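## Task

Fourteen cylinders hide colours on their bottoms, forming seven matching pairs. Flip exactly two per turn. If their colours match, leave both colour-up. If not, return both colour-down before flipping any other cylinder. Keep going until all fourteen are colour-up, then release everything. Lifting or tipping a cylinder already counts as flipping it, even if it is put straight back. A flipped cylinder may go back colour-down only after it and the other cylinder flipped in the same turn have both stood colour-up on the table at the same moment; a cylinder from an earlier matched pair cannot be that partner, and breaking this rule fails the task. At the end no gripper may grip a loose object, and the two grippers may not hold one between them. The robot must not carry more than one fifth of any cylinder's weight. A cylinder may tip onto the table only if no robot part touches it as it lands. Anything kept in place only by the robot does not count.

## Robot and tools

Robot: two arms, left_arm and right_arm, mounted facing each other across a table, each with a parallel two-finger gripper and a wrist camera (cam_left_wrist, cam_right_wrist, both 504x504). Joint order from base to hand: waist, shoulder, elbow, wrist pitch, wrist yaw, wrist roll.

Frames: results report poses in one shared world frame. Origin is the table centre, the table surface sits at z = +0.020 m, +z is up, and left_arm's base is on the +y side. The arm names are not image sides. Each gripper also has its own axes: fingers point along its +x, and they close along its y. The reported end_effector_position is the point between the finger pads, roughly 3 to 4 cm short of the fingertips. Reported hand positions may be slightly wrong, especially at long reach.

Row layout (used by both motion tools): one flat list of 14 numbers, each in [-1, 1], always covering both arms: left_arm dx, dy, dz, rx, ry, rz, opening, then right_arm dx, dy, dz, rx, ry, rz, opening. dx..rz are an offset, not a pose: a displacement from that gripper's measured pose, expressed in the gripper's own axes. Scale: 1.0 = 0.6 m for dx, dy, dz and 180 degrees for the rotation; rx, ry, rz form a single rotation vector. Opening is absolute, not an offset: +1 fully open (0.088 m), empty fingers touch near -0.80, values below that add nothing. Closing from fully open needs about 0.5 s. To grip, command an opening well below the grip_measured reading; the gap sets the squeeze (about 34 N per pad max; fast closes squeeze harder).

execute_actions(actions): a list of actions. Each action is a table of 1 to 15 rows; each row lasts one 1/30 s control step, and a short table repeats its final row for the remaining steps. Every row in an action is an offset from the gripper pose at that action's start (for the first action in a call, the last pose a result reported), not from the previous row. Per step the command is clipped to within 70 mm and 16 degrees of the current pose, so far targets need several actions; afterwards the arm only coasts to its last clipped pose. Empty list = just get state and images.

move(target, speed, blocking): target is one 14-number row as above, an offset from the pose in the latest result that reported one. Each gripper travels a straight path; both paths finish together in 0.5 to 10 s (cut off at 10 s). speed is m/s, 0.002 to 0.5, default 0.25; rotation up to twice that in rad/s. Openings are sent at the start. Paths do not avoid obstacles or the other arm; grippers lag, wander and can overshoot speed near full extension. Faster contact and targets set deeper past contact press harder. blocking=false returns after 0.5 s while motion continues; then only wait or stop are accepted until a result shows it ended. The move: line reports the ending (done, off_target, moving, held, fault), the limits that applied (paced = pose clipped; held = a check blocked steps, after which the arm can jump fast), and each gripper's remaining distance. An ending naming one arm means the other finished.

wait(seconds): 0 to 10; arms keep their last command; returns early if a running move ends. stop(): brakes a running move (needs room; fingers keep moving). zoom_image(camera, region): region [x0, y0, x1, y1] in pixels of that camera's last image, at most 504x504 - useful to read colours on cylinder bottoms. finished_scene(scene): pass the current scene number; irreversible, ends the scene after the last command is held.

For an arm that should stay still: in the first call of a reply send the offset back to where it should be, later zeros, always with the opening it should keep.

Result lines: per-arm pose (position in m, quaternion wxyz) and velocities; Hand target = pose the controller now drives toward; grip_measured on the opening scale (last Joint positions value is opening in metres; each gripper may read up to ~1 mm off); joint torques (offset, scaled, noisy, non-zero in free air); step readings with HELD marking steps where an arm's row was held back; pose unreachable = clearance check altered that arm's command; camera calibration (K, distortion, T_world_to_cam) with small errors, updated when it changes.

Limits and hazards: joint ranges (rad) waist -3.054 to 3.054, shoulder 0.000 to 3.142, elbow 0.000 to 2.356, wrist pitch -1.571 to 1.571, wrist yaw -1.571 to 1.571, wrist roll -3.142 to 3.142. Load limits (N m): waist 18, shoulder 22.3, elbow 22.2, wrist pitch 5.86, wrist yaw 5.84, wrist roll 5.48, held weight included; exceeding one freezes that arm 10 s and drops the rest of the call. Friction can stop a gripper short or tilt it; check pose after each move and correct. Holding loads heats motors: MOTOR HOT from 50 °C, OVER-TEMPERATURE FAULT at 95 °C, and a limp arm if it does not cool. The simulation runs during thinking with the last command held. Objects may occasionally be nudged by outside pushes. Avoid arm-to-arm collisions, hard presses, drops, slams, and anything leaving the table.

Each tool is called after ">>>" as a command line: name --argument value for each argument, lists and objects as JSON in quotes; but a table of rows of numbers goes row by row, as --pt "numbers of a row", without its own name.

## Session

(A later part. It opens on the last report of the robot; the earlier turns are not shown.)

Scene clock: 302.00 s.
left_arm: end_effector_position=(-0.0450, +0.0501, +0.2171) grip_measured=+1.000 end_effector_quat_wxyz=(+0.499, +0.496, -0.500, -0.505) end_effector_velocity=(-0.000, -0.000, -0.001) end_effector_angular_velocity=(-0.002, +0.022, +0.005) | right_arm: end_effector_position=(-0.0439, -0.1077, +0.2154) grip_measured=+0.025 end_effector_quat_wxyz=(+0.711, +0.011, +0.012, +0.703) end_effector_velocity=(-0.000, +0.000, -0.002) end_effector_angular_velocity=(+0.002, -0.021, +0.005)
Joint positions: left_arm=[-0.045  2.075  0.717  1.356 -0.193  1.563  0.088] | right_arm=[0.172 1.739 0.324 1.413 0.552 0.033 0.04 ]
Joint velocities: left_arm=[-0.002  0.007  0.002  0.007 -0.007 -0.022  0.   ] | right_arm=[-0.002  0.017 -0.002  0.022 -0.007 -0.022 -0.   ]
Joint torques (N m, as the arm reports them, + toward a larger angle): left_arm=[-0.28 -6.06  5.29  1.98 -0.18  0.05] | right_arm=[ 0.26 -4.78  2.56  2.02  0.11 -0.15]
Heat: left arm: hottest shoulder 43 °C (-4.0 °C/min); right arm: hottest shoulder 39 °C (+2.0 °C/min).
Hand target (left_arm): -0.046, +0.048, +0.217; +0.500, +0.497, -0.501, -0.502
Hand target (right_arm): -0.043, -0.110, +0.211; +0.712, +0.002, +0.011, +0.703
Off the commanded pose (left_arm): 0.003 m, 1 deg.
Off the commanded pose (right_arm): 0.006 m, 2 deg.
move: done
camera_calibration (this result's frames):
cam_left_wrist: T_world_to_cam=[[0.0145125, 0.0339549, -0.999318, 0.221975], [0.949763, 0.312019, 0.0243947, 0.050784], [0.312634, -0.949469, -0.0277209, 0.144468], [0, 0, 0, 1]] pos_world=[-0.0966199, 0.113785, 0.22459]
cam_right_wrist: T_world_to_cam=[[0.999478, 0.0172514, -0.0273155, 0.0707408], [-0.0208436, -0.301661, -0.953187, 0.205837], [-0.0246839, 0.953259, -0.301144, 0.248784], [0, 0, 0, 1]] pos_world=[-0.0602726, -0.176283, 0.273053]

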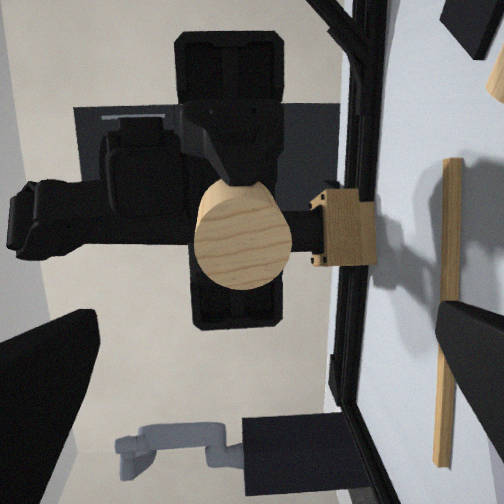

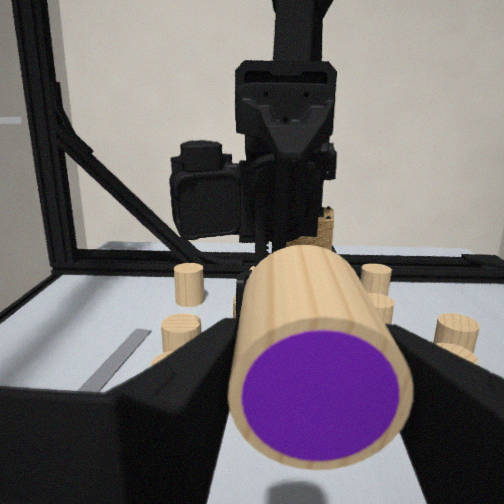

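>>> move --target '[0,0,0,0,0,0,1,0.175,0,-0.002,-0.008,0,0.002,-0.4]' --speed 0.15

>>> move --target '[0,0,0,0,0,0,-0.4,0,0,0,0,0,0,-0.4]'

Scene clock: 304.90 s.
left_arm: end_effector_position=(-0.0451, +0.0500, +0.2170) grip_measured=+1.000 end_effector_quat_wxyz=(+0.499, +0.496, -0.500, -0.504) end_effector_velocity=(-0.000, -0.000, +0.000) end_effector_angular_velocity=(+0.002, +0.007, +0.005) | right_arm: end_effector_position=(-0.0427, -0.0059, +0.2157) grip_measured=+0.025 end_effector_quat_wxyz=(+0.709, +0.005, +0.004, +0.705) end_effector_velocity=(+0.001, +0.003, +0.005) end_effector_angular_velocity=(+0.016, -0.016, -0.000)
Joint positions: left_arm=[-0.045  2.076  0.717  1.358 -0.193  1.563  0.088] | right_arm=[0.002 1.968 0.699 1.27  0.376 0.013 0.04 ]
Joint velocities: left_arm=[-0.002 -0.002  0.002 -0.007 -0.007 -0.007  0.   ] | right_arm=[-0.007  0.002  0.012  0.007 -0.007 -0.022 -0.   ]
Joint torques (N m, as the arm reports them, + toward a larger angle): left_arm=[ 0.06 -7.08  4.57  1.65  0.01 -0.05] | right_arm=[-0.28 -6.85  5.93  1.73 -0.08 -0.18]
Heat: left arm: hottest shoulder 43 °C (-4.1 °C/min); right arm: hottest shoulder 39 °C (+2.0 °C/min).
Hand target (left_arm): -0.045, +0.050, +0.217; +0.499, +0.496, -0.500, -0.505
Hand target (right_arm): -0.043, -0.003, +0.214; +0.709, +0.002, +0.002, +0.705
Off the commanded pose (left_arm): 0.000 m, 0 deg.
Off the commanded pose (right_arm): 0.004 m, 0 deg.
move: done
camera_calibration (this result's frames):
cam_left_wrist: T_world_to_cam=[[0.0147406, 0.0332043, -0.99934, 0.221965], [0.949757, 0.312037, 0.0243771, 0.0508338], [0.31264, -0.94949, -0.0269364, 0.144218], [0, 0, 0, 1]] pos_world=[-0.09664, 0.113701, 0.224464]
cam_right_wrist: T_world_to_cam=[[0.9997, 0.023019, -0.00832004, 0.0636764], [-0.00104016, -0.299659, -0.954046, 0.237876], [-0.0244544, 0.953769, -0.299545, 0.151583], [0, 0, 0, 1]] pos_world=[-0.059703, -0.0747598, 0.27288]

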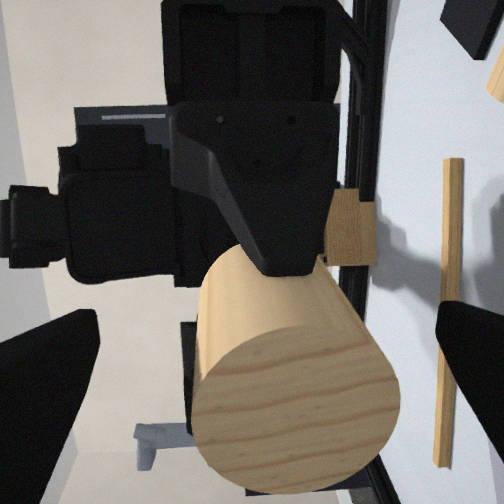

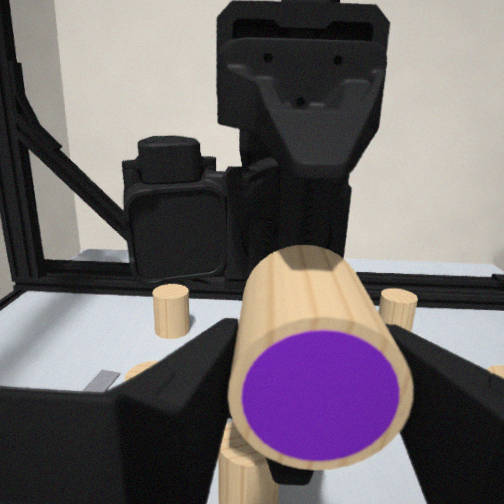

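Scene clock: 305.40 s.
left_arm: end_effector_position=(-0.0451, +0.0500, +0.2168) grip_measured=+0.045 end_effector_quat_wxyz=(+0.499, +0.496, -0.500, -0.505) end_effector_velocity=(+0.002, -0.001, -0.003) end_effector_angular_velocity=(+0.017, +0.004, +0.010) | right_arm: end_effector_position=(-0.0427, -0.0059, +0.2156) grip_measured=+0.025 end_effector_quat_wxyz=(+0.709, +0.005, +0.004, +0.705) end_effector_velocity=(-0.002, -0.000, -0.006) end_effector_angular_velocity=(-0.025, -0.002, +0.020)
Joint positions: left_arm=[-0.045  2.076  0.717  1.357 -0.193  1.563  0.041] | right_arm=[0.002 1.968 0.699 1.271 0.376 0.013 0.04 ]
Joint velocities: left_arm=[ 0.002 -0.002  0.002 -0.022 -0.007 -0.007 -0.   ] | right_arm=[-0.002  0.002 -0.002 -0.022 -0.022  0.007 -0.   ]
Joint torques (N m, as the arm reports them, + toward a larger angle): left_arm=[ 0.11 -6.95  4.5   1.8   0.02 -0.06] | right_arm=[ 0.09 -8.14  4.41  1.78  0.   -0.01]
Heat: left arm: hottest shoulder 43 °C (-4.0 °C/min); right arm: hottest shoulder 39 °C (+2.0 °C/min).
Hand target (left_arm): -0.045, +0.050, +0.217; +0.499, +0.496, -0.500, -0.505
Hand target (right_arm): -0.043, -0.006, +0.216; +0.709, +0.005, +0.005, +0.705
Off the commanded pose (left_arm): 0.000 m, 0 deg.
Off the commanded pose (right_arm): 0.000 m, 0 deg.
move: done
camera_calibration (this result's frames):
cam_left_wrist: T_world_to_cam=[[0.0149703, 0.0343247, -0.999299, 0.221664], [0.949752, 0.312009, 0.0249452, 0.0507176], [0.312647, -0.949459, -0.027929, 0.144425], [0, 0, 0, 1]] pos_world=[-0.0966416, 0.113693, 0.224277]
cam_right_wrist: T_world_to_cam=[[0.9997, 0.023019, -0.00832004, 0.0636792], [-0.00104016, -0.299659, -0.954046, 0.237794], [-0.0244544, 0.953769, -0.299545, 0.151548], [0, 0, 0, 1]] pos_world=[-0.0597068, -0.0747501, 0.272792]

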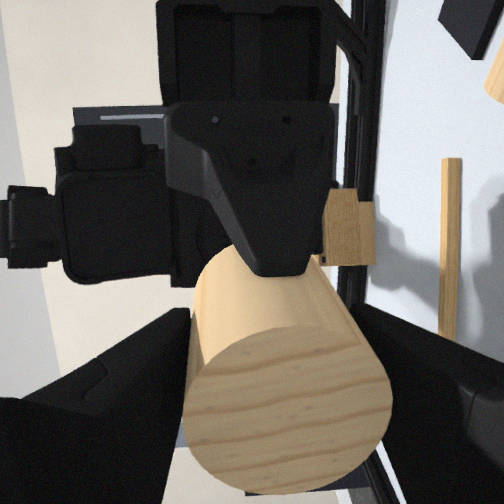

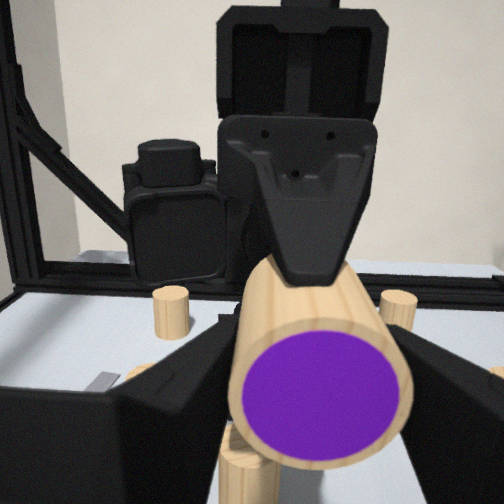

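>>> move --target '[0,0,0,0,0,0,-0.4,0,0,0,0,0,0,1]'

>>> move --target '[0,0,0,0,0,0,-0.4,-0.17,0,-0.006,0,0,0,1]'

>>> move --target '[-0.123,-0.093,-0.113,0,0,-0.5,-0.4,0,0,0,0,0,0,1]' --speed 0.35

>>> move --target '[0.139,0,0,0,0,0,-0.4,0,0,0,0,0,0,1]' --speed 0.08

>>> move --target '[0,0,0,0,0,0,0.55,0,0,0,0,0,0,1]'

>>> move --target '[-0.14,0,0,0,0,0,0.55,0,0,0,0,0,0,1]'

>>> move --target '[-0.004,-0.003,-0.15,0,0.003,0.003,0.55,0,0,0,0,0,0,1]'

Scene clock: 310.27 s.
left_arm: end_effector_position=(-0.0451, +0.0500, +0.2168) grip_measured=+0.042 end_effector_quat_wxyz=(+0.499, +0.496, -0.500, -0.505) end_effector_velocity=(-0.002, -0.000, +0.003) end_effector_angular_velocity=(-0.002, +0.008, +0.000) | right_arm: end_effector_position=(-0.0427, -0.0059, +0.2159) grip_measured=+1.000 end_effector_quat_wxyz=(+0.709, +0.005, +0.004, +0.705) end_effector_velocity=(-0.002, -0.001, -0.004) end_effector_angular_velocity=(-0.021, -0.015, +0.010)
Joint positions: left_arm=[-0.045  2.076  0.717  1.357 -0.193  1.563  0.041] | right_arm=[0.002 1.968 0.699 1.271 0.376 0.013 0.088]
Joint velocities: left_arm=[-0.007 -0.007  0.002 -0.007 -0.007 -0.007 -0.   ] | right_arm=[ 0.002 -0.002 -0.002 -0.022 -0.007 -0.007  0.   ]
Joint torques (N m, as the arm reports them, + toward a larger angle): left_arm=[-0.04 -6.9   4.5   1.73 -0.02 -0.01] | right_arm=[ 0.06 -8.13  4.41  1.77  0.01  0.  ]
Heat: left arm: hottest shoulder 43 °C (-4.0 °C/min); right arm: hottest shoulder 39 °C (+1.0 °C/min).
Hand target (left_arm): -0.045, +0.050, +0.217; +0.499, +0.496, -0.500, -0.505
Hand target (right_arm): -0.043, -0.006, +0.216; +0.709, +0.005, +0.004, +0.705
Off the commanded pose (left_arm): 0.000 m, 0 deg.
Off the commanded pose (right_arm): 0.000 m, 0 deg.
move: done
camera_calibration (this result's frames):
cam_left_wrist: T_world_to_cam=[[0.0149703, 0.0343247, -0.999299, 0.221664], [0.949752, 0.312009, 0.0249452, 0.0507176], [0.312647, -0.949459, -0.027929, 0.144425], [0, 0, 0, 1]] pos_world=[-0.0966416, 0.113693, 0.224277]
cam_right_wrist: T_world_to_cam=[[0.999698, 0.023025, -0.00857964, 0.0637336], [-0.00130357, -0.29898, -0.954258, 0.238065], [-0.024537, 0.953982, -0.29886, 0.151481], [0, 0, 0, 1]] pos_world=[-0.0596872, -0.0748006, 0.272994]

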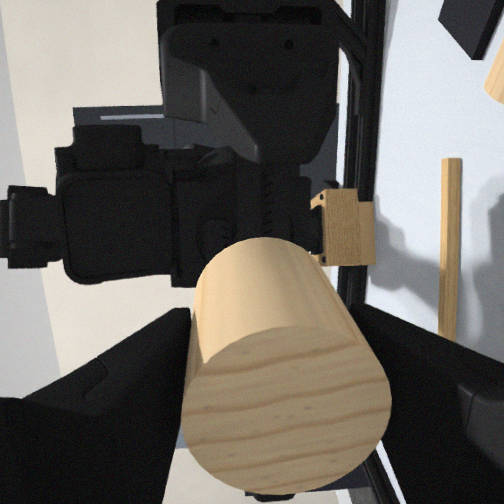

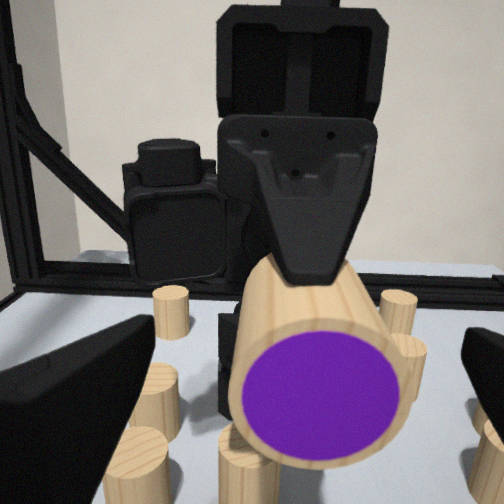

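Scene clock: 311.23 s.
left_arm: end_effector_position=(-0.0450, +0.0501, +0.2165) grip_measured=+0.041 end_effector_quat_wxyz=(+0.499, +0.497, -0.500, -0.505) end_effector_velocity=(-0.000, -0.000, +0.003) end_effector_angular_velocity=(-0.012, +0.024, +0.005) | right_arm: end_effector_position=(-0.0439, -0.1050, +0.2119) grip_measured=+1.000 end_effector_quat_wxyz=(+0.709, +0.005, +0.004, +0.705) end_effector_velocity=(-0.000, -0.003, -0.001) end_effector_angular_velocity=(-0.006, -0.011, +0.010)
Joint positions: left_arm=[-0.045  2.076  0.717  1.357 -0.193  1.563  0.041] | right_arm=[0.163 1.77  0.328 1.443 0.537 0.013 0.088]
Joint velocities: left_arm=[-0.002 -0.002  0.002  0.007 -0.007 -0.022  0.   ] | right_arm=[ 0.002 -0.012 -0.012 -0.007 -0.007 -0.007  0.   ]
Joint torques (N m, as the arm reports them, + toward a larger angle): left_arm=[-0.05 -6.86  4.49  1.73  0.   -0.02] | right_arm=[ 0.29 -6.6   2.3   1.92  0.09  0.02]
Heat: left arm: hottest shoulder 43 °C (-4.0 °C/min); right arm: hottest shoulder 39 °C (+1.0 °C/min).
Hand target (left_arm): -0.045, +0.050, +0.217; +0.499, +0.497, -0.500, -0.505
Hand target (right_arm): -0.043, -0.108, +0.212; +0.709, +0.006, +0.005, +0.705
Off the commanded pose (left_arm): 0.000 m, 0 deg.
Off the commanded pose (right_arm): 0.003 m, 0 deg.
move: done
camera_calibration (this result's frames):
cam_left_wrist: T_world_to_cam=[[0.0151234, 0.0350715, -0.99927, 0.221328], [0.949748, 0.31199, 0.0253239, 0.0506014], [0.312651, -0.949438, -0.0285908, 0.144634], [0, 0, 0, 1]] pos_world=[-0.0966256, 0.113771, 0.22402]
cam_right_wrist: T_world_to_cam=[[0.999689, 0.0234028, -0.00861797, 0.0672338], [-0.00121632, -0.299397, -0.954128, 0.204644], [-0.0249094, 0.953842, -0.299275, 0.244865], [0, 0, 0, 1]] pos_world=[-0.0608646, -0.173866, 0.269118]

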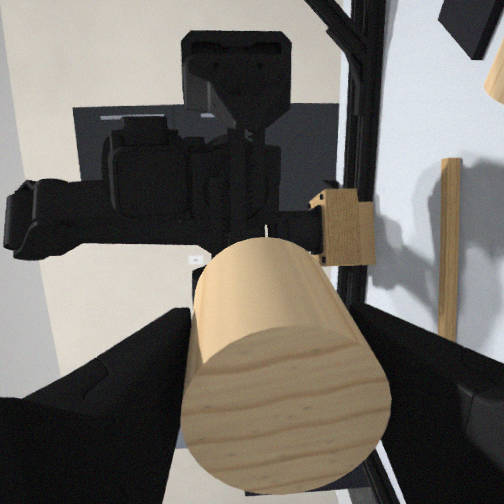

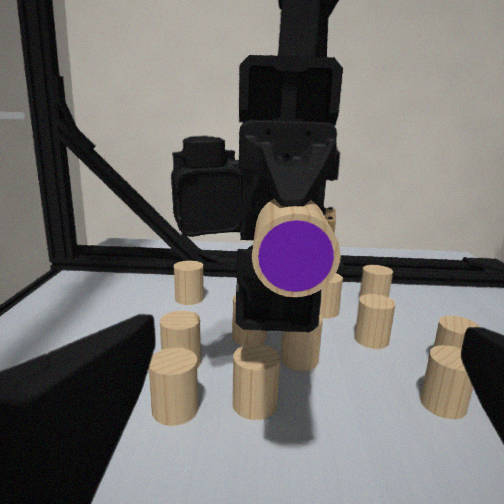

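Scene clock: 313.97 s.
left_arm: end_effector_position=(+0.0226, +0.1248, +0.1601) grip_measured=+0.039 end_effector_quat_wxyz=(-0.001, +0.706, +0.000, -0.708) end_effector_velocity=(+0.000, +0.002, +0.003) end_effector_angular_velocity=(+0.022, -0.007, -0.010) | right_arm: end_effector_position=(-0.0439, -0.1050, +0.2119) grip_measured=+1.000 end_effector_quat_wxyz=(+0.709, +0.005, +0.004, +0.705) end_effector_velocity=(-0.002, -0.000, -0.001) end_effector_angular_velocity=(-0.006, +0.004, +0.020)
Joint positions: left_arm=[ 0.16   2.089  1.593 -1.075  0.003  1.575  0.041] | right_arm=[0.163 1.77  0.328 1.443 0.537 0.013 0.088]
Joint velocities: left_arm=[-0.002  0.007  0.022 -0.037 -0.007  0.007 -0.   ] | right_arm=[-0.002 -0.002 -0.002 -0.007 -0.022  0.007  0.   ]
Joint torques (N m, as the arm reports them, + toward a larger angle): left_arm=[ 0.17 -7.4   7.07 -0.04  0.25  0.07] | right_arm=[ 0.06 -5.73  3.47  1.74  0.01 -0.01]
Heat: left arm: hottest shoulder 44 °C (-2.0 °C/min); right arm: hottest shoulder 39 °C (+1.0 °C/min).
Hand target (left_arm): +0.023, +0.123, +0.160; -0.001, +0.704, +0.000, -0.710
Hand target (right_arm): -0.044, -0.105, +0.212; +0.709, +0.005, +0.004, +0.705
Off the commanded pose (left_arm): 0.002 m, 1 deg.
Off the commanded pose (right_arm): 0.000 m, 0 deg.
move: done
camera_calibration (this result's frames):
cam_left_wrist: T_world_to_cam=[[0.0223802, 0.999204, 0.0330142, -0.124425], [0.947604, -0.0317269, 0.317868, -0.0394373], [0.318663, 0.0241705, -0.94756, 0.218304], [0, 0, 0, 1]] pos_world=[-0.0294097, 0.117799, 0.223499]
cam_right_wrist: T_world_to_cam=[[0.999689, 0.0234028, -0.00861797, 0.0672338], [-0.00121632, -0.299397, -0.954128, 0.204644], [-0.0249094, 0.953842, -0.299275, 0.244865], [0, 0, 0, 1]] pos_world=[-0.0608646, -0.173866, 0.269118]

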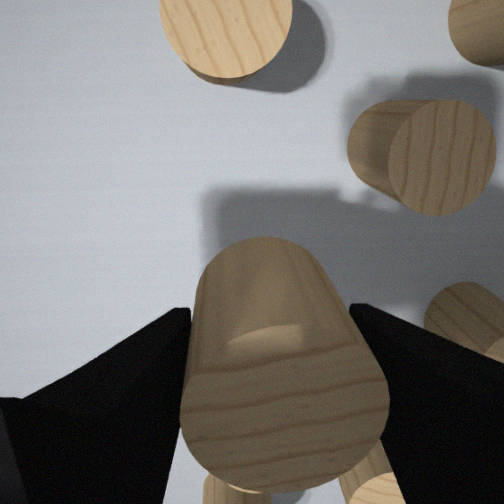

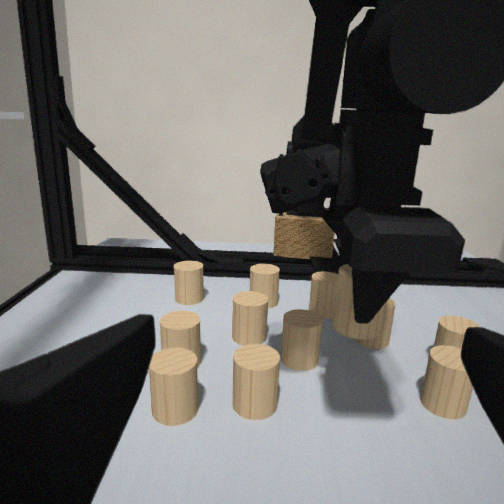

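Scene clock: 315.33 s.
left_arm: end_effector_position=(+0.0226, +0.1236, +0.0819) grip_measured=+0.037 end_effector_quat_wxyz=(+0.002, +0.706, -0.003, -0.708) end_effector_velocity=(-0.002, +0.003, -0.001) end_effector_angular_velocity=(+0.012, -0.007, -0.029) | right_arm: end_effector_position=(-0.0439, -0.1050, +0.2119) grip_measured=+1.000 end_effector_quat_wxyz=(+0.709, +0.005, +0.004, +0.705) end_effector_velocity=(-0.001, +0.001, +0.000) end_effector_angular_velocity=(-0.002, -0.023, +0.005)
Joint positions: left_arm=[ 0.16   2.202  1.438 -0.799  0.003  1.575  0.041] | right_arm=[0.163 1.77  0.328 1.443 0.537 0.013 0.088]
Joint velocities: left_arm=[-0.007  0.002 -0.002 -0.007 -0.007  0.022 -0.   ] | right_arm=[-0.002 -0.002  0.002 -0.007 -0.007 -0.022  0.   ]
Joint torques (N m, as the arm reports them, + toward a larger angle): left_arm=[ 0.03 -7.35  4.71  0.62  0.05  0.02] | right_arm=[ 0.06 -5.7   3.48  1.75  0.01  0.  ]
Heat: left arm: hottest shoulder 44 °C (-2.0 °C/min); right arm: hottest shoulder 39 °C (+1.0 °C/min).
Hand target (left_arm): +0.023, +0.125, +0.077; -0.000, +0.706, -0.000, -0.708
Hand target (right_arm): -0.044, -0.105, +0.212; +0.709, +0.005, +0.004, +0.705
Off the commanded pose (left_arm): 0.005 m, 0 deg.
Off the commanded pose (right_arm): 0.000 m, 0 deg.
move: done
camera_calibration (this result's frames):
cam_left_wrist: T_world_to_cam=[[0.0223793, 0.999446, 0.0246281, -0.119989], [0.947595, -0.0290581, 0.31815, -0.0149599], [0.31869, 0.0162174, -0.94772, 0.145184], [0, 0, 0, 1]] pos_world=[-0.0294074, 0.117134, 0.145308]
cam_right_wrist: T_world_to_cam=[[0.999689, 0.0234028, -0.00861797, 0.0672338], [-0.00121632, -0.299397, -0.954128, 0.204644], [-0.0249094, 0.953842, -0.299275, 0.244865], [0, 0, 0, 1]] pos_world=[-0.0608646, -0.173866, 0.269118]

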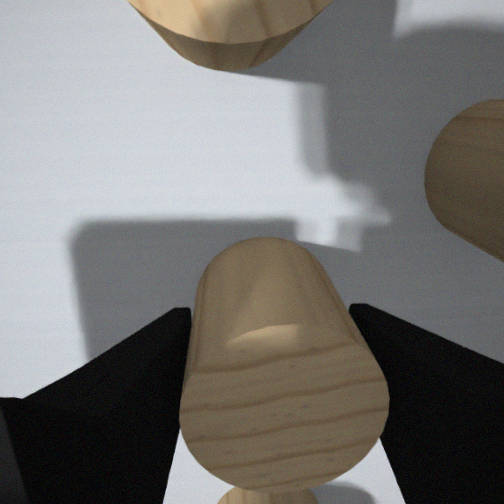

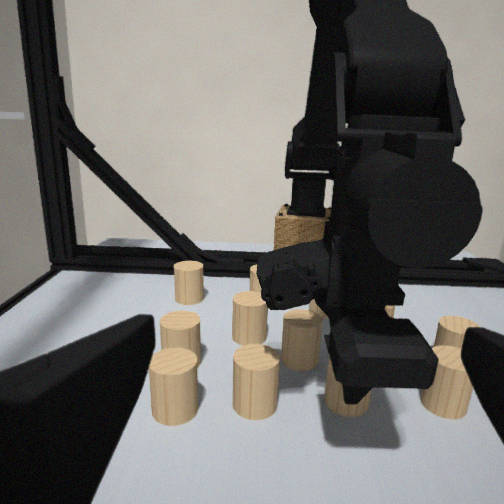

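Scene clock: 316.00 s.
left_arm: end_effector_position=(+0.0226, +0.1235, +0.0819) grip_measured=+0.548 end_effector_quat_wxyz=(+0.003, +0.706, -0.003, -0.708) end_effector_velocity=(+0.002, +0.000, +0.001) end_effector_angular_velocity=(+0.003, -0.022, +0.005) | right_arm: end_effector_position=(-0.0439, -0.1050, +0.2119) grip_measured=+1.000 end_effector_quat_wxyz=(+0.709, +0.005, +0.004, +0.705) end_effector_velocity=(-0.002, -0.000, -0.001) end_effector_angular_velocity=(-0.006, +0.004, +0.020)
Joint positions: left_arm=[ 0.16   2.202  1.438 -0.799  0.003  1.575  0.066] | right_arm=[0.163 1.77  0.328 1.443 0.537 0.013 0.088]
Joint velocities: left_arm=[-0.002 -0.002  0.002 -0.007 -0.022 -0.007  0.001] | right_arm=[-0.002 -0.002 -0.002 -0.007 -0.022  0.007  0.   ]
Joint torques (N m, as the arm reports them, + toward a larger angle): left_arm=[-0.17 -8.35  5.34  0.18  0.04  0.  ] | right_arm=[ 0.07 -5.7   3.49  1.74  0.02  0.  ]
Heat: left arm: hottest shoulder 44 °C (-2.0 °C/min); right arm: hottest shoulder 39 °C (+1.0 °C/min).
Hand target (left_arm): +0.023, +0.124, +0.082; +0.003, +0.706, -0.003, -0.708
Hand target (right_arm): -0.044, -0.105, +0.212; +0.709, +0.005, +0.004, +0.705
Off the commanded pose (left_arm): 0.000 m, 0 deg.
Off the commanded pose (right_arm): 0.000 m, 0 deg.
move: done
camera_calibration (this result's frames):
cam_left_wrist: T_world_to_cam=[[0.0223793, 0.999455, 0.0242468, -0.119876], [0.947594, -0.0289367, 0.318163, -0.0149787], [0.318691, 0.0158559, -0.947726, 0.145231], [0, 0, 0, 1]] pos_world=[-0.0294072, 0.117075, 0.145311]
cam_right_wrist: T_world_to_cam=[[0.999689, 0.0234028, -0.00861797, 0.0672338], [-0.00121632, -0.299397, -0.954128, 0.204644], [-0.0249094, 0.953842, -0.299275, 0.244865], [0, 0, 0, 1]] pos_world=[-0.0608646, -0.173866, 0.269118]

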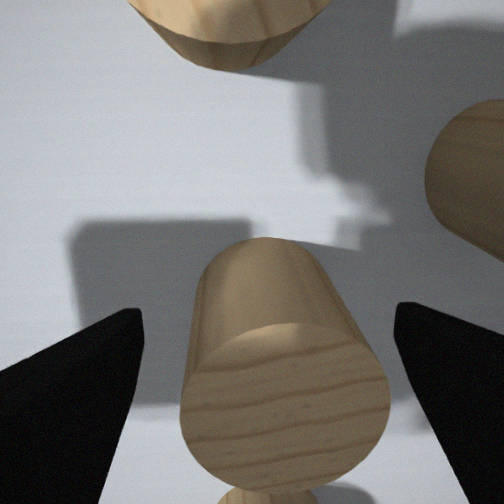

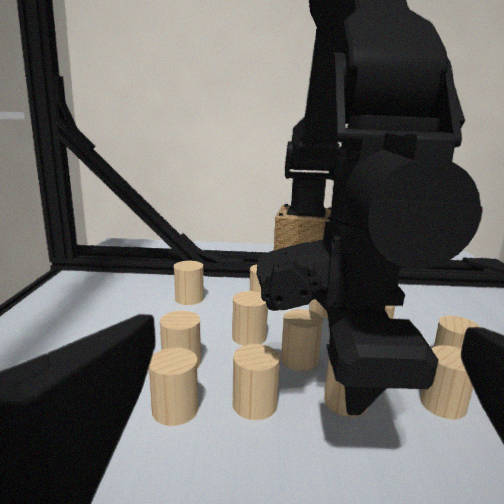

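Scene clock: 316.90 s.
left_arm: end_effector_position=(+0.0226, +0.1262, +0.1603) grip_measured=+0.550 end_effector_quat_wxyz=(-0.002, +0.706, +0.002, -0.708) end_effector_velocity=(-0.002, +0.004, +0.002) end_effector_angular_velocity=(+0.017, +0.007, +0.020) | right_arm: end_effector_position=(-0.0439, -0.1050, +0.2119) grip_measured=+1.000 end_effector_quat_wxyz=(+0.709, +0.005, +0.004, +0.705) end_effector_velocity=(-0.000, +0.000, -0.003) end_effector_angular_velocity=(-0.010, +0.001, +0.015)
Joint positions: left_arm=[ 0.16   2.088  1.591 -1.08   0.003  1.575  0.066] | right_arm=[0.163 1.77  0.328 1.443 0.537 0.013 0.088]
Joint velocities: left_arm=[-0.002 -0.002  0.002 -0.022  0.007 -0.022 -0.   ] | right_arm=[-0.007  0.002 -0.002 -0.007 -0.022  0.007  0.   ]
Joint torques (N m, as the arm reports them, + toward a larger angle): left_arm=[-0.13 -8.93  6.84 -0.04  0.04  0.01] | right_arm=[ 0.07 -5.72  3.49  1.74  0.02 -0.01]
Heat: left arm: hottest shoulder 44 °C (-2.0 °C/min); right arm: hottest shoulder 39 °C (+1.0 °C/min).
Hand target (left_arm): +0.022, +0.124, +0.166; +0.003, +0.706, -0.003, -0.708
Hand target (right_arm): -0.044, -0.105, +0.212; +0.709, +0.005, +0.004, +0.705
Off the commanded pose (left_arm): 0.006 m, 1 deg.
Off the commanded pose (right_arm): 0.000 m, 0 deg.
move: done
camera_calibration (this result's frames):
cam_left_wrist: T_world_to_cam=[[0.0223808, 0.999014, 0.0383497, -0.126688], [0.94761, -0.0334241, 0.317677, -0.0391915], [0.318646, 0.0292307, -0.947423, 0.217756], [0, 0, 0, 1]] pos_world=[-0.0294133, 0.118888, 0.223616]
cam_right_wrist: T_world_to_cam=[[0.999689, 0.0234028, -0.00861797, 0.0672338], [-0.00121632, -0.299397, -0.954128, 0.204644], [-0.0249094, 0.953842, -0.299275, 0.244865], [0, 0, 0, 1]] pos_world=[-0.0608646, -0.173866, 0.269118]

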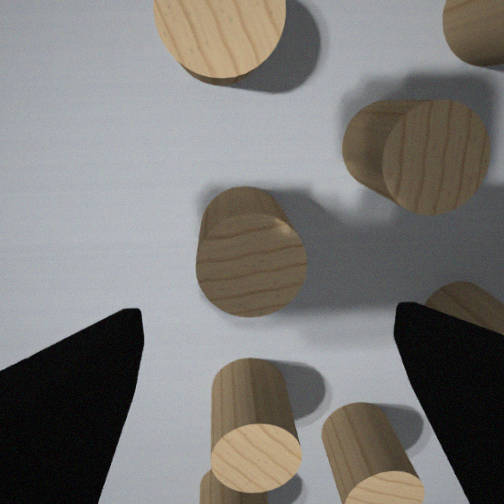

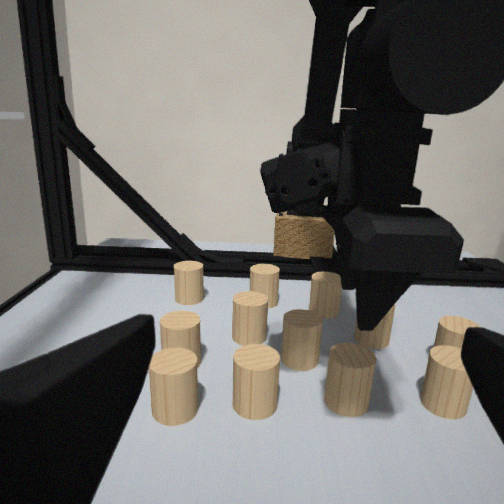

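Scene clock: 317.73 s.
left_arm: end_effector_position=(+0.1114, +0.1294, +0.1637) grip_measured=+0.550 end_effector_quat_wxyz=(+0.003, +0.709, -0.001, -0.705) end_effector_velocity=(+0.002, +0.001, -0.003) end_effector_angular_velocity=(+0.017, -0.019, -0.010) | right_arm: end_effector_position=(-0.0439, -0.1050, +0.2119) grip_measured=+1.000 end_effector_quat_wxyz=(+0.709, +0.005, +0.004, +0.705) end_effector_velocity=(+0.000, -0.000, +0.000) end_effector_angular_velocity=(-0.002, +0.006, +0.005)
Joint positions: left_arm=[ 0.381  2.101  1.624 -1.087 -0.004  1.792  0.066] | right_arm=[0.163 1.77  0.328 1.443 0.537 0.013 0.088]
Joint velocities: left_arm=[-0.002  0.012  0.007 -0.007 -0.022  0.007 -0.   ] | right_arm=[-0.002 -0.007 -0.002 -0.007 -0.007  0.007  0.   ]
Joint torques (N m, as the arm reports them, + toward a larger angle): left_arm=[ 0.13 -7.44  6.92 -0.01 -0.05  0.12] | right_arm=[ 0.07 -5.68  3.42  1.76  0.01  0.  ]
Heat: left arm: hottest shoulder 44 °C (-1.0 °C/min); right arm: hottest shoulder 39 °C (+1.0 °C/min).
Hand target (left_arm): +0.113, +0.128, +0.163; +0.001, +0.710, -0.002, -0.704
Hand target (right_arm): -0.044, -0.105, +0.212; +0.709, +0.005, +0.004, +0.705
Off the commanded pose (left_arm): 0.002 m, 0 deg.
Off the commanded pose (right_arm): 0.000 m, 0 deg.
move: done
camera_calibration (this result's frames):
cam_left_wrist: T_world_to_cam=[[0.0182878, 0.999489, 0.0262303, -0.129603], [0.944896, -0.0258535, 0.326347, -0.126369], [0.326859, 0.0188168, -0.944886, 0.192651], [0, 0, 0, 1]] pos_world=[0.0588057, 0.122645, 0.226673]
cam_right_wrist: T_world_to_cam=[[0.999689, 0.0234028, -0.00861797, 0.0672338], [-0.00121632, -0.299397, -0.954128, 0.204644], [-0.0249094, 0.953842, -0.299275, 0.244865], [0, 0, 0, 1]] pos_world=[-0.0608646, -0.173866, 0.269118]

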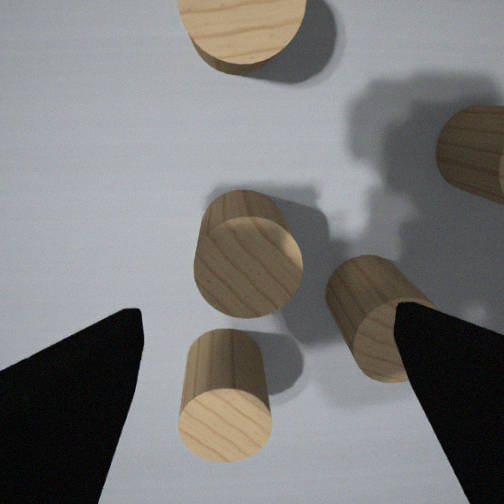

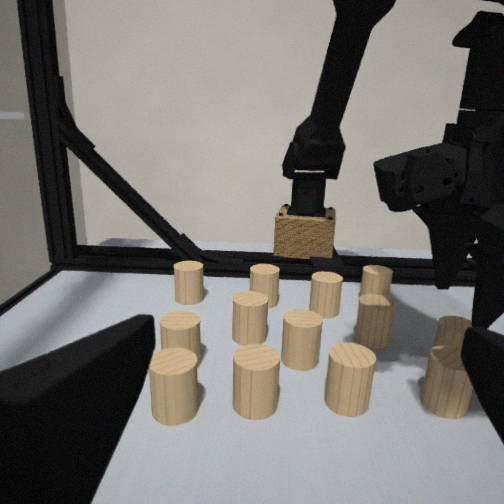

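>>> move --target '[0.144,0.004,-0.004,0,0,0,0.45,0,0,0,0,0,0,1]' --speed 0.1

>>> move --target '[0,0,0,0,0,0,-0.4,0,0,0,0,0,0,1]'

>>> move --target '[-0.14,0,0,0,0,0,-0.4,0,0,0,0,0,0,1]'

>>> move --target '[-0.098,0.135,0.265,0,0,0.504,-0.4,0,0,0,0,0,0,1]' --speed 0.35

Scene clock: 321.80 s.
left_arm: end_effector_position=(+0.1139, +0.1252, +0.0814) grip_measured=+0.450 end_effector_quat_wxyz=(+0.006, +0.710, -0.004, -0.705) end_effector_velocity=(-0.002, -0.001, +0.000) end_effector_angular_velocity=(-0.006, -0.009, +0.000) | right_arm: end_effector_position=(-0.0439, -0.1050, +0.2119) grip_measured=+1.000 end_effector_quat_wxyz=(+0.709, +0.005, +0.004, +0.705) end_effector_velocity=(+0.004, +0.000, -0.001) end_effector_angular_velocity=(-0.006, +0.004, -0.015)
Joint positions: left_arm=[ 0.385  2.227  1.479 -0.807 -0.004  1.795  0.061] | right_arm=[0.163 1.77  0.328 1.443 0.537 0.013 0.088]
Joint velocities: left_arm=[-0.007 -0.002 -0.002  0.007 -0.007 -0.007 -0.   ] | right_arm=[-0.007 -0.002 -0.002 -0.007  0.007  0.007  0.   ]
Joint torques (N m, as the arm reports them, + toward a larger angle): left_arm=[ 0.18 -7.66  4.83  0.4   0.03  0.12] | right_arm=[ 0.04 -5.69  3.45  1.74  0.01  0.  ]
Heat: left arm: hottest shoulder 44 °C (-1.0 °C/min); right arm: hottest shoulder 38 °C (+0.0 °C/min).
Hand target (left_arm): +0.115, +0.127, +0.077; +0.003, +0.709, -0.001, -0.705
Hand target (right_arm): -0.044, -0.105, +0.212; +0.709, +0.005, +0.004, +0.705
Off the commanded pose (left_arm): 0.004 m, 0 deg.
Off the commanded pose (right_arm): 0.000 m, 0 deg.
move: done
camera_calibration (this result's frames):
cam_left_wrist: T_world_to_cam=[[0.0174825, 0.999683, 0.0181084, -0.122521], [0.944288, -0.0224616, 0.328352, -0.102556], [0.328654, 0.0113592, -0.944382, 0.114836], [0, 0, 0, 1]] pos_world=[0.0612426, 0.118874, 0.144342]
cam_right_wrist: T_world_to_cam=[[0.999689, 0.0234028, -0.00861797, 0.0672338], [-0.00121632, -0.299397, -0.954128, 0.204644], [-0.0249094, 0.953842, -0.299275, 0.244865], [0, 0, 0, 1]] pos_world=[-0.0608646, -0.173866, 0.269118]

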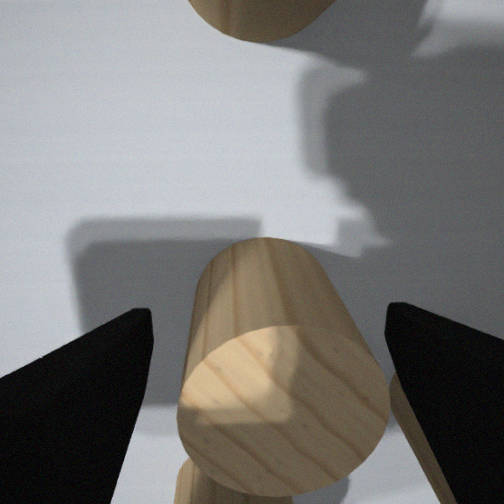

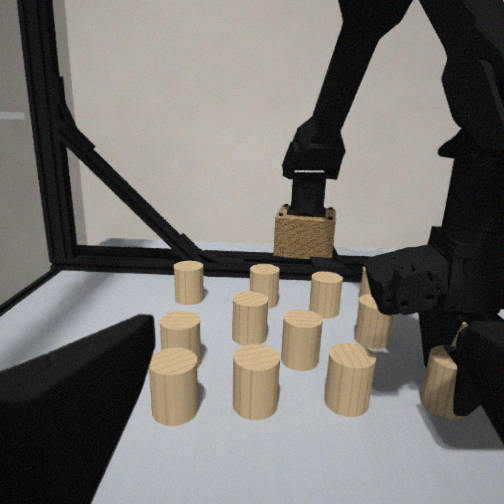

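Scene clock: 322.30 s.
left_arm: end_effector_position=(+0.1139, +0.1250, +0.0814) grip_measured=+0.036 end_effector_quat_wxyz=(+0.007, +0.710, -0.004, -0.704) end_effector_velocity=(-0.000, +0.002, +0.000) end_effector_angular_velocity=(+0.009, -0.005, +0.020) | right_arm: end_effector_position=(-0.0439, -0.1050, +0.2119) grip_measured=+1.000 end_effector_quat_wxyz=(+0.709, +0.005, +0.004, +0.705) end_effector_velocity=(-0.001, +0.001, -0.003) end_effector_angular_velocity=(-0.015, -0.016, +0.015)
Joint positions: left_arm=[ 0.385  2.227  1.479 -0.806 -0.004  1.795  0.041] | right_arm=[0.163 1.77  0.328 1.443 0.537 0.013 0.088]
Joint velocities: left_arm=[-0.002 -0.002 -0.002 -0.007 -0.007 -0.022  0.   ] | right_arm=[-0.007 -0.002  0.002 -0.022 -0.022 -0.007  0.   ]
Joint torques (N m, as the arm reports them, + toward a larger angle): left_arm=[-0.04 -8.43  5.26  0.14  0.04  0.04] | right_arm=[ 0.04 -5.73  3.45  1.75  0.01 -0.02]
Heat: left arm: hottest shoulder 44 °C (-1.0 °C/min); right arm: hottest shoulder 38 °C (+0.0 °C/min).
Hand target (left_arm): +0.114, +0.125, +0.081; +0.006, +0.710, -0.004, -0.704
Hand target (right_arm): -0.044, -0.105, +0.212; +0.709, +0.005, +0.004, +0.705
Off the commanded pose (left_arm): 0.000 m, 0 deg.
Off the commanded pose (right_arm): 0.000 m, 0 deg.
move: done
camera_calibration (this result's frames):
cam_left_wrist: T_world_to_cam=[[0.0178607, 0.99969, 0.0173714, -0.122344], [0.944221, -0.0225786, 0.328537, -0.102588], [0.328827, 0.0105346, -0.944331, 0.114908], [0, 0, 0, 1]] pos_world=[0.0612666, 0.118779, 0.14434]
cam_right_wrist: T_world_to_cam=[[0.999689, 0.0234028, -0.00861797, 0.0672338], [-0.00121632, -0.299397, -0.954128, 0.204644], [-0.0249094, 0.953842, -0.299275, 0.244865], [0, 0, 0, 1]] pos_world=[-0.0608646, -0.173866, 0.269118]

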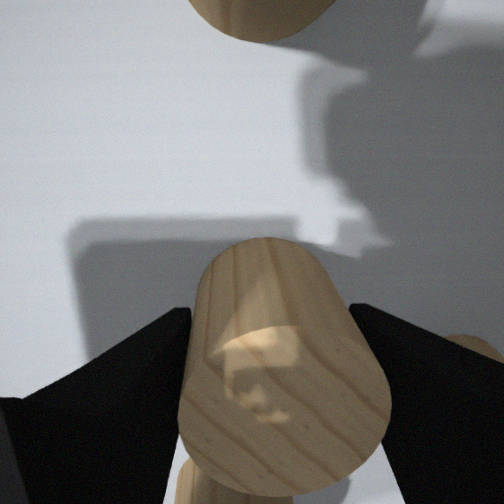

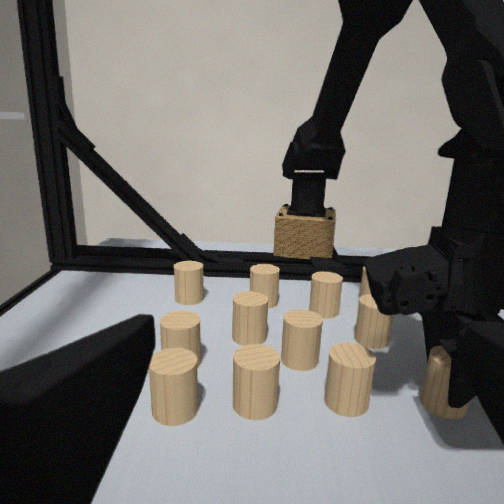

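Scene clock: 323.20 s.
left_arm: end_effector_position=(+0.1131, +0.1285, +0.1592) grip_measured=+0.036 end_effector_quat_wxyz=(+0.001, +0.708, +0.001, -0.706) end_effector_velocity=(-0.001, +0.004, +0.002) end_effector_angular_velocity=(+0.018, -0.003, -0.010) | right_arm: end_effector_position=(-0.0439, -0.1050, +0.2119) grip_measured=+1.000 end_effector_quat_wxyz=(+0.709, +0.005, +0.004, +0.705) end_effector_velocity=(-0.002, -0.000, +0.000) end_effector_angular_velocity=(-0.002, -0.009, +0.020)
Joint positions: left_arm=[ 0.385  2.115  1.628 -1.083 -0.004  1.795  0.041] | right_arm=[0.163 1.77  0.328 1.443 0.537 0.013 0.088]
Joint velocities: left_arm=[-0.002 -0.002  0.002 -0.022 -0.007  0.007 -0.   ] | right_arm=[-0.002 -0.007 -0.002 -0.007 -0.022 -0.007  0.   ]
Joint torques (N m, as the arm reports them, + toward a larger angle): left_arm=[-0.15 -9.15  6.94 -0.07  0.06 -0.04] | right_arm=[ 0.08 -5.71  3.44  1.75  0.01  0.  ]
Heat: left arm: hottest shoulder 45 °C (+0.0 °C/min); right arm: hottest shoulder 38 °C (+0.0 °C/min).
Hand target (left_arm): +0.113, +0.126, +0.165; +0.007, +0.710, -0.004, -0.704
Hand target (right_arm): -0.044, -0.105, +0.212; +0.709, +0.005, +0.004, +0.705
Off the commanded pose (left_arm): 0.007 m, 1 deg.
Off the commanded pose (right_arm): 0.000 m, 0 deg.
move: done
camera_calibration (this result's frames):
cam_left_wrist: T_world_to_cam=[[0.0179489, 0.999309, 0.0325363, -0.129585], [0.945377, -0.0275557, 0.324813, -0.126191], [0.325486, 0.024929, -0.945218, 0.187273], [0, 0, 0, 1]] pos_world=[0.0606698, 0.12135, 0.222218]
cam_right_wrist: T_world_to_cam=[[0.999689, 0.0234028, -0.00861797, 0.0672338], [-0.00121632, -0.299397, -0.954128, 0.204644], [-0.0249094, 0.953842, -0.299275, 0.244865], [0, 0, 0, 1]] pos_world=[-0.0608646, -0.173866, 0.269118]

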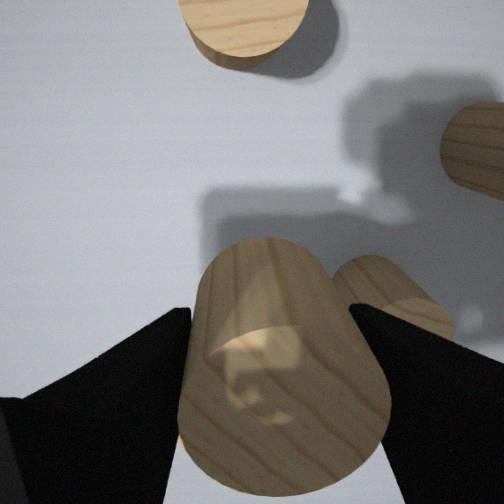

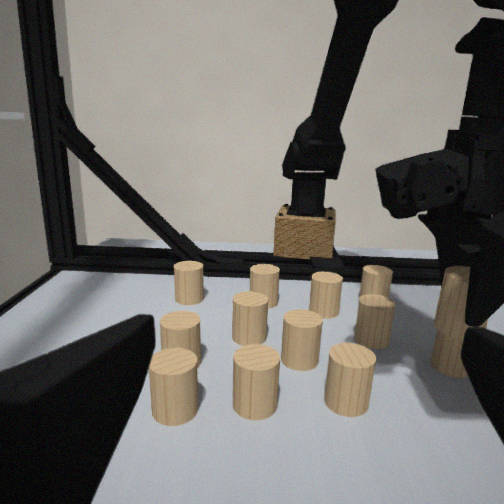

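Scene clock: 326.07 s.
left_arm: end_effector_position=(-0.0455, +0.0504, +0.2160) grip_measured=+0.035 end_effector_quat_wxyz=(+0.498, +0.498, -0.503, -0.501) end_effector_velocity=(+0.002, +0.001, -0.005) end_effector_angular_velocity=(+0.007, +0.006, +0.020) | right_arm: end_effector_position=(-0.0439, -0.1050, +0.2119) grip_measured=+1.000 end_effector_quat_wxyz=(+0.709, +0.005, +0.004, +0.705) end_effector_velocity=(-0.001, +0.001, +0.000) end_effector_angular_velocity=(-0.002, -0.023, +0.005)
Joint positions: left_arm=[-0.048  2.082  0.716  1.368 -0.197  1.573  0.041] | right_arm=[0.163 1.77  0.328 1.443 0.537 0.013 0.088]
Joint velocities: left_arm=[-0.002  0.012 -0.002  0.007 -0.022 -0.007 -0.   ] | right_arm=[-0.002 -0.002  0.002 -0.007 -0.007 -0.022  0.   ]
Joint torques (N m, as the arm reports them, + toward a larger angle): left_arm=[-0.25 -6.27  5.47  2.13 -0.22  0.02] | right_arm=[ 0.05 -5.78  3.47  1.75  0.02 -0.01]
Heat: left arm: hottest shoulder 45 °C (+0.0 °C/min); right arm: hottest shoulder 38 °C (+0.0 °C/min).
Hand target (left_arm): -0.046, +0.048, +0.217; +0.501, +0.497, -0.505, -0.497
Hand target (right_arm): -0.044, -0.105, +0.212; +0.709, +0.005, +0.004, +0.705
Off the commanded pose (left_arm): 0.004 m, 1 deg.
Off the commanded pose (right_arm): 0.000 m, 0 deg.
move: done
camera_calibration (this result's frames):
cam_left_wrist: T_world_to_cam=[[0.0240507, 0.030543, -0.999244, 0.221494], [0.948893, 0.313927, 0.0324343, 0.0492384], [0.31468, -0.948956, -0.0214319, 0.143554], [0, 0, 0, 1]] pos_world=[-0.0972227, 0.114004, 0.222806]
cam_right_wrist: T_world_to_cam=[[0.999689, 0.0234028, -0.00861797, 0.0672338], [-0.00121632, -0.299397, -0.954128, 0.204644], [-0.0249094, 0.953842, -0.299275, 0.244865], [0, 0, 0, 1]] pos_world=[-0.0608646, -0.173866, 0.269118]

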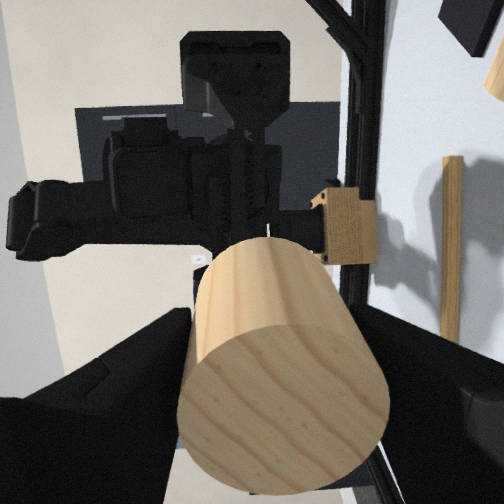

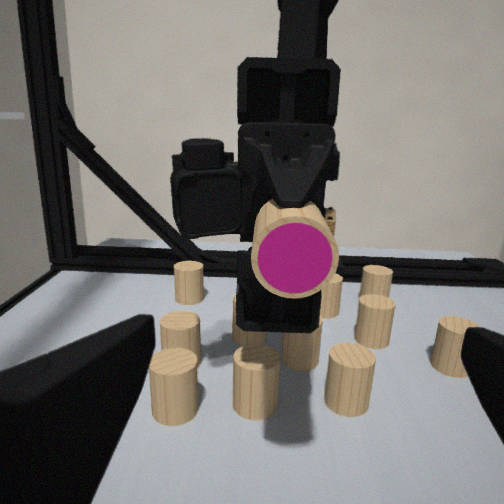

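>>> execute_actions --actions '[]'

Scene clock: 335.03 s.
left_arm: end_effector_position=(-0.0455, +0.0503, +0.2158) grip_measured=+0.034 end_effector_quat_wxyz=(+0.498, +0.498, -0.503, -0.501) end_effector_velocity=(+0.000, +0.002, -0.003) end_effector_angular_velocity=(+0.012, -0.010, +0.005) | right_arm: end_effector_position=(-0.0439, -0.1050, +0.2119) grip_measured=+1.000 end_effector_quat_wxyz=(+0.709, +0.005, +0.004, +0.705) end_effector_velocity=(+0.000, -0.000, -0.001) end_effector_angular_velocity=(-0.006, -0.011, +0.005)
Joint positions: left_arm=[-0.048  2.083  0.716  1.369 -0.197  1.574  0.041] | right_arm=[0.163 1.77  0.328 1.443 0.537 0.013 0.088]
Joint velocities: left_arm=[-0.002 -0.002 -0.007 -0.007 -0.007  0.007 -0.   ] | right_arm=[-0.002 -0.002 -0.002 -0.007 -0.007 -0.007  0.   ]
Joint torques (N m, as the arm reports them, + toward a larger angle): left_arm=[-0.21 -6.27  5.49  2.12 -0.22  0.06] | right_arm=[ 0.05 -5.7   3.47  1.74  0.02 -0.01]
Heat: left arm: hottest shoulder 44 °C (+0.0 °C/min); right arm: hottest shoulder 38 °C (+0.0 °C/min).
Hand target (left_arm): -0.046, +0.048, +0.217; +0.501, +0.497, -0.505, -0.497
Hand target (right_arm): -0.044, -0.105, +0.212; +0.709, +0.005, +0.004, +0.705
Off the commanded pose (left_arm): 0.004 m, 1 deg.
Off the commanded pose (right_arm): 0.000 m, 0 deg.
camera_calibration (this result's frames):
cam_left_wrist: T_world_to_cam=[[0.0243544, 0.0301669, -0.999248, 0.221291], [0.948883, 0.31394, 0.0326046, 0.0492535], [0.314687, -0.948964, -0.020979, 0.143374], [0, 0, 0, 1]] pos_world=[-0.0972432, 0.113918, 0.222527]
cam_right_wrist: T_world_to_cam=[[0.999689, 0.0234028, -0.00861797, 0.0672338], [-0.00121632, -0.299397, -0.954128, 0.204644], [-0.0249094, 0.953842, -0.299275, 0.244865], [0, 0, 0, 1]] pos_world=[-0.0608646, -0.173866, 0.269118]

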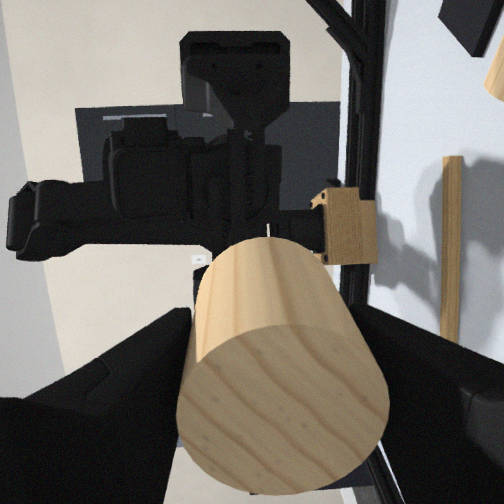

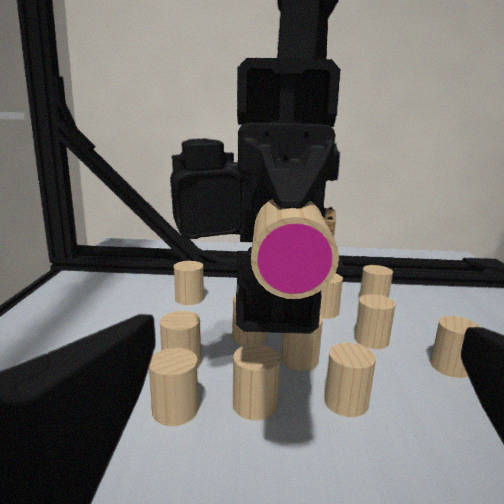

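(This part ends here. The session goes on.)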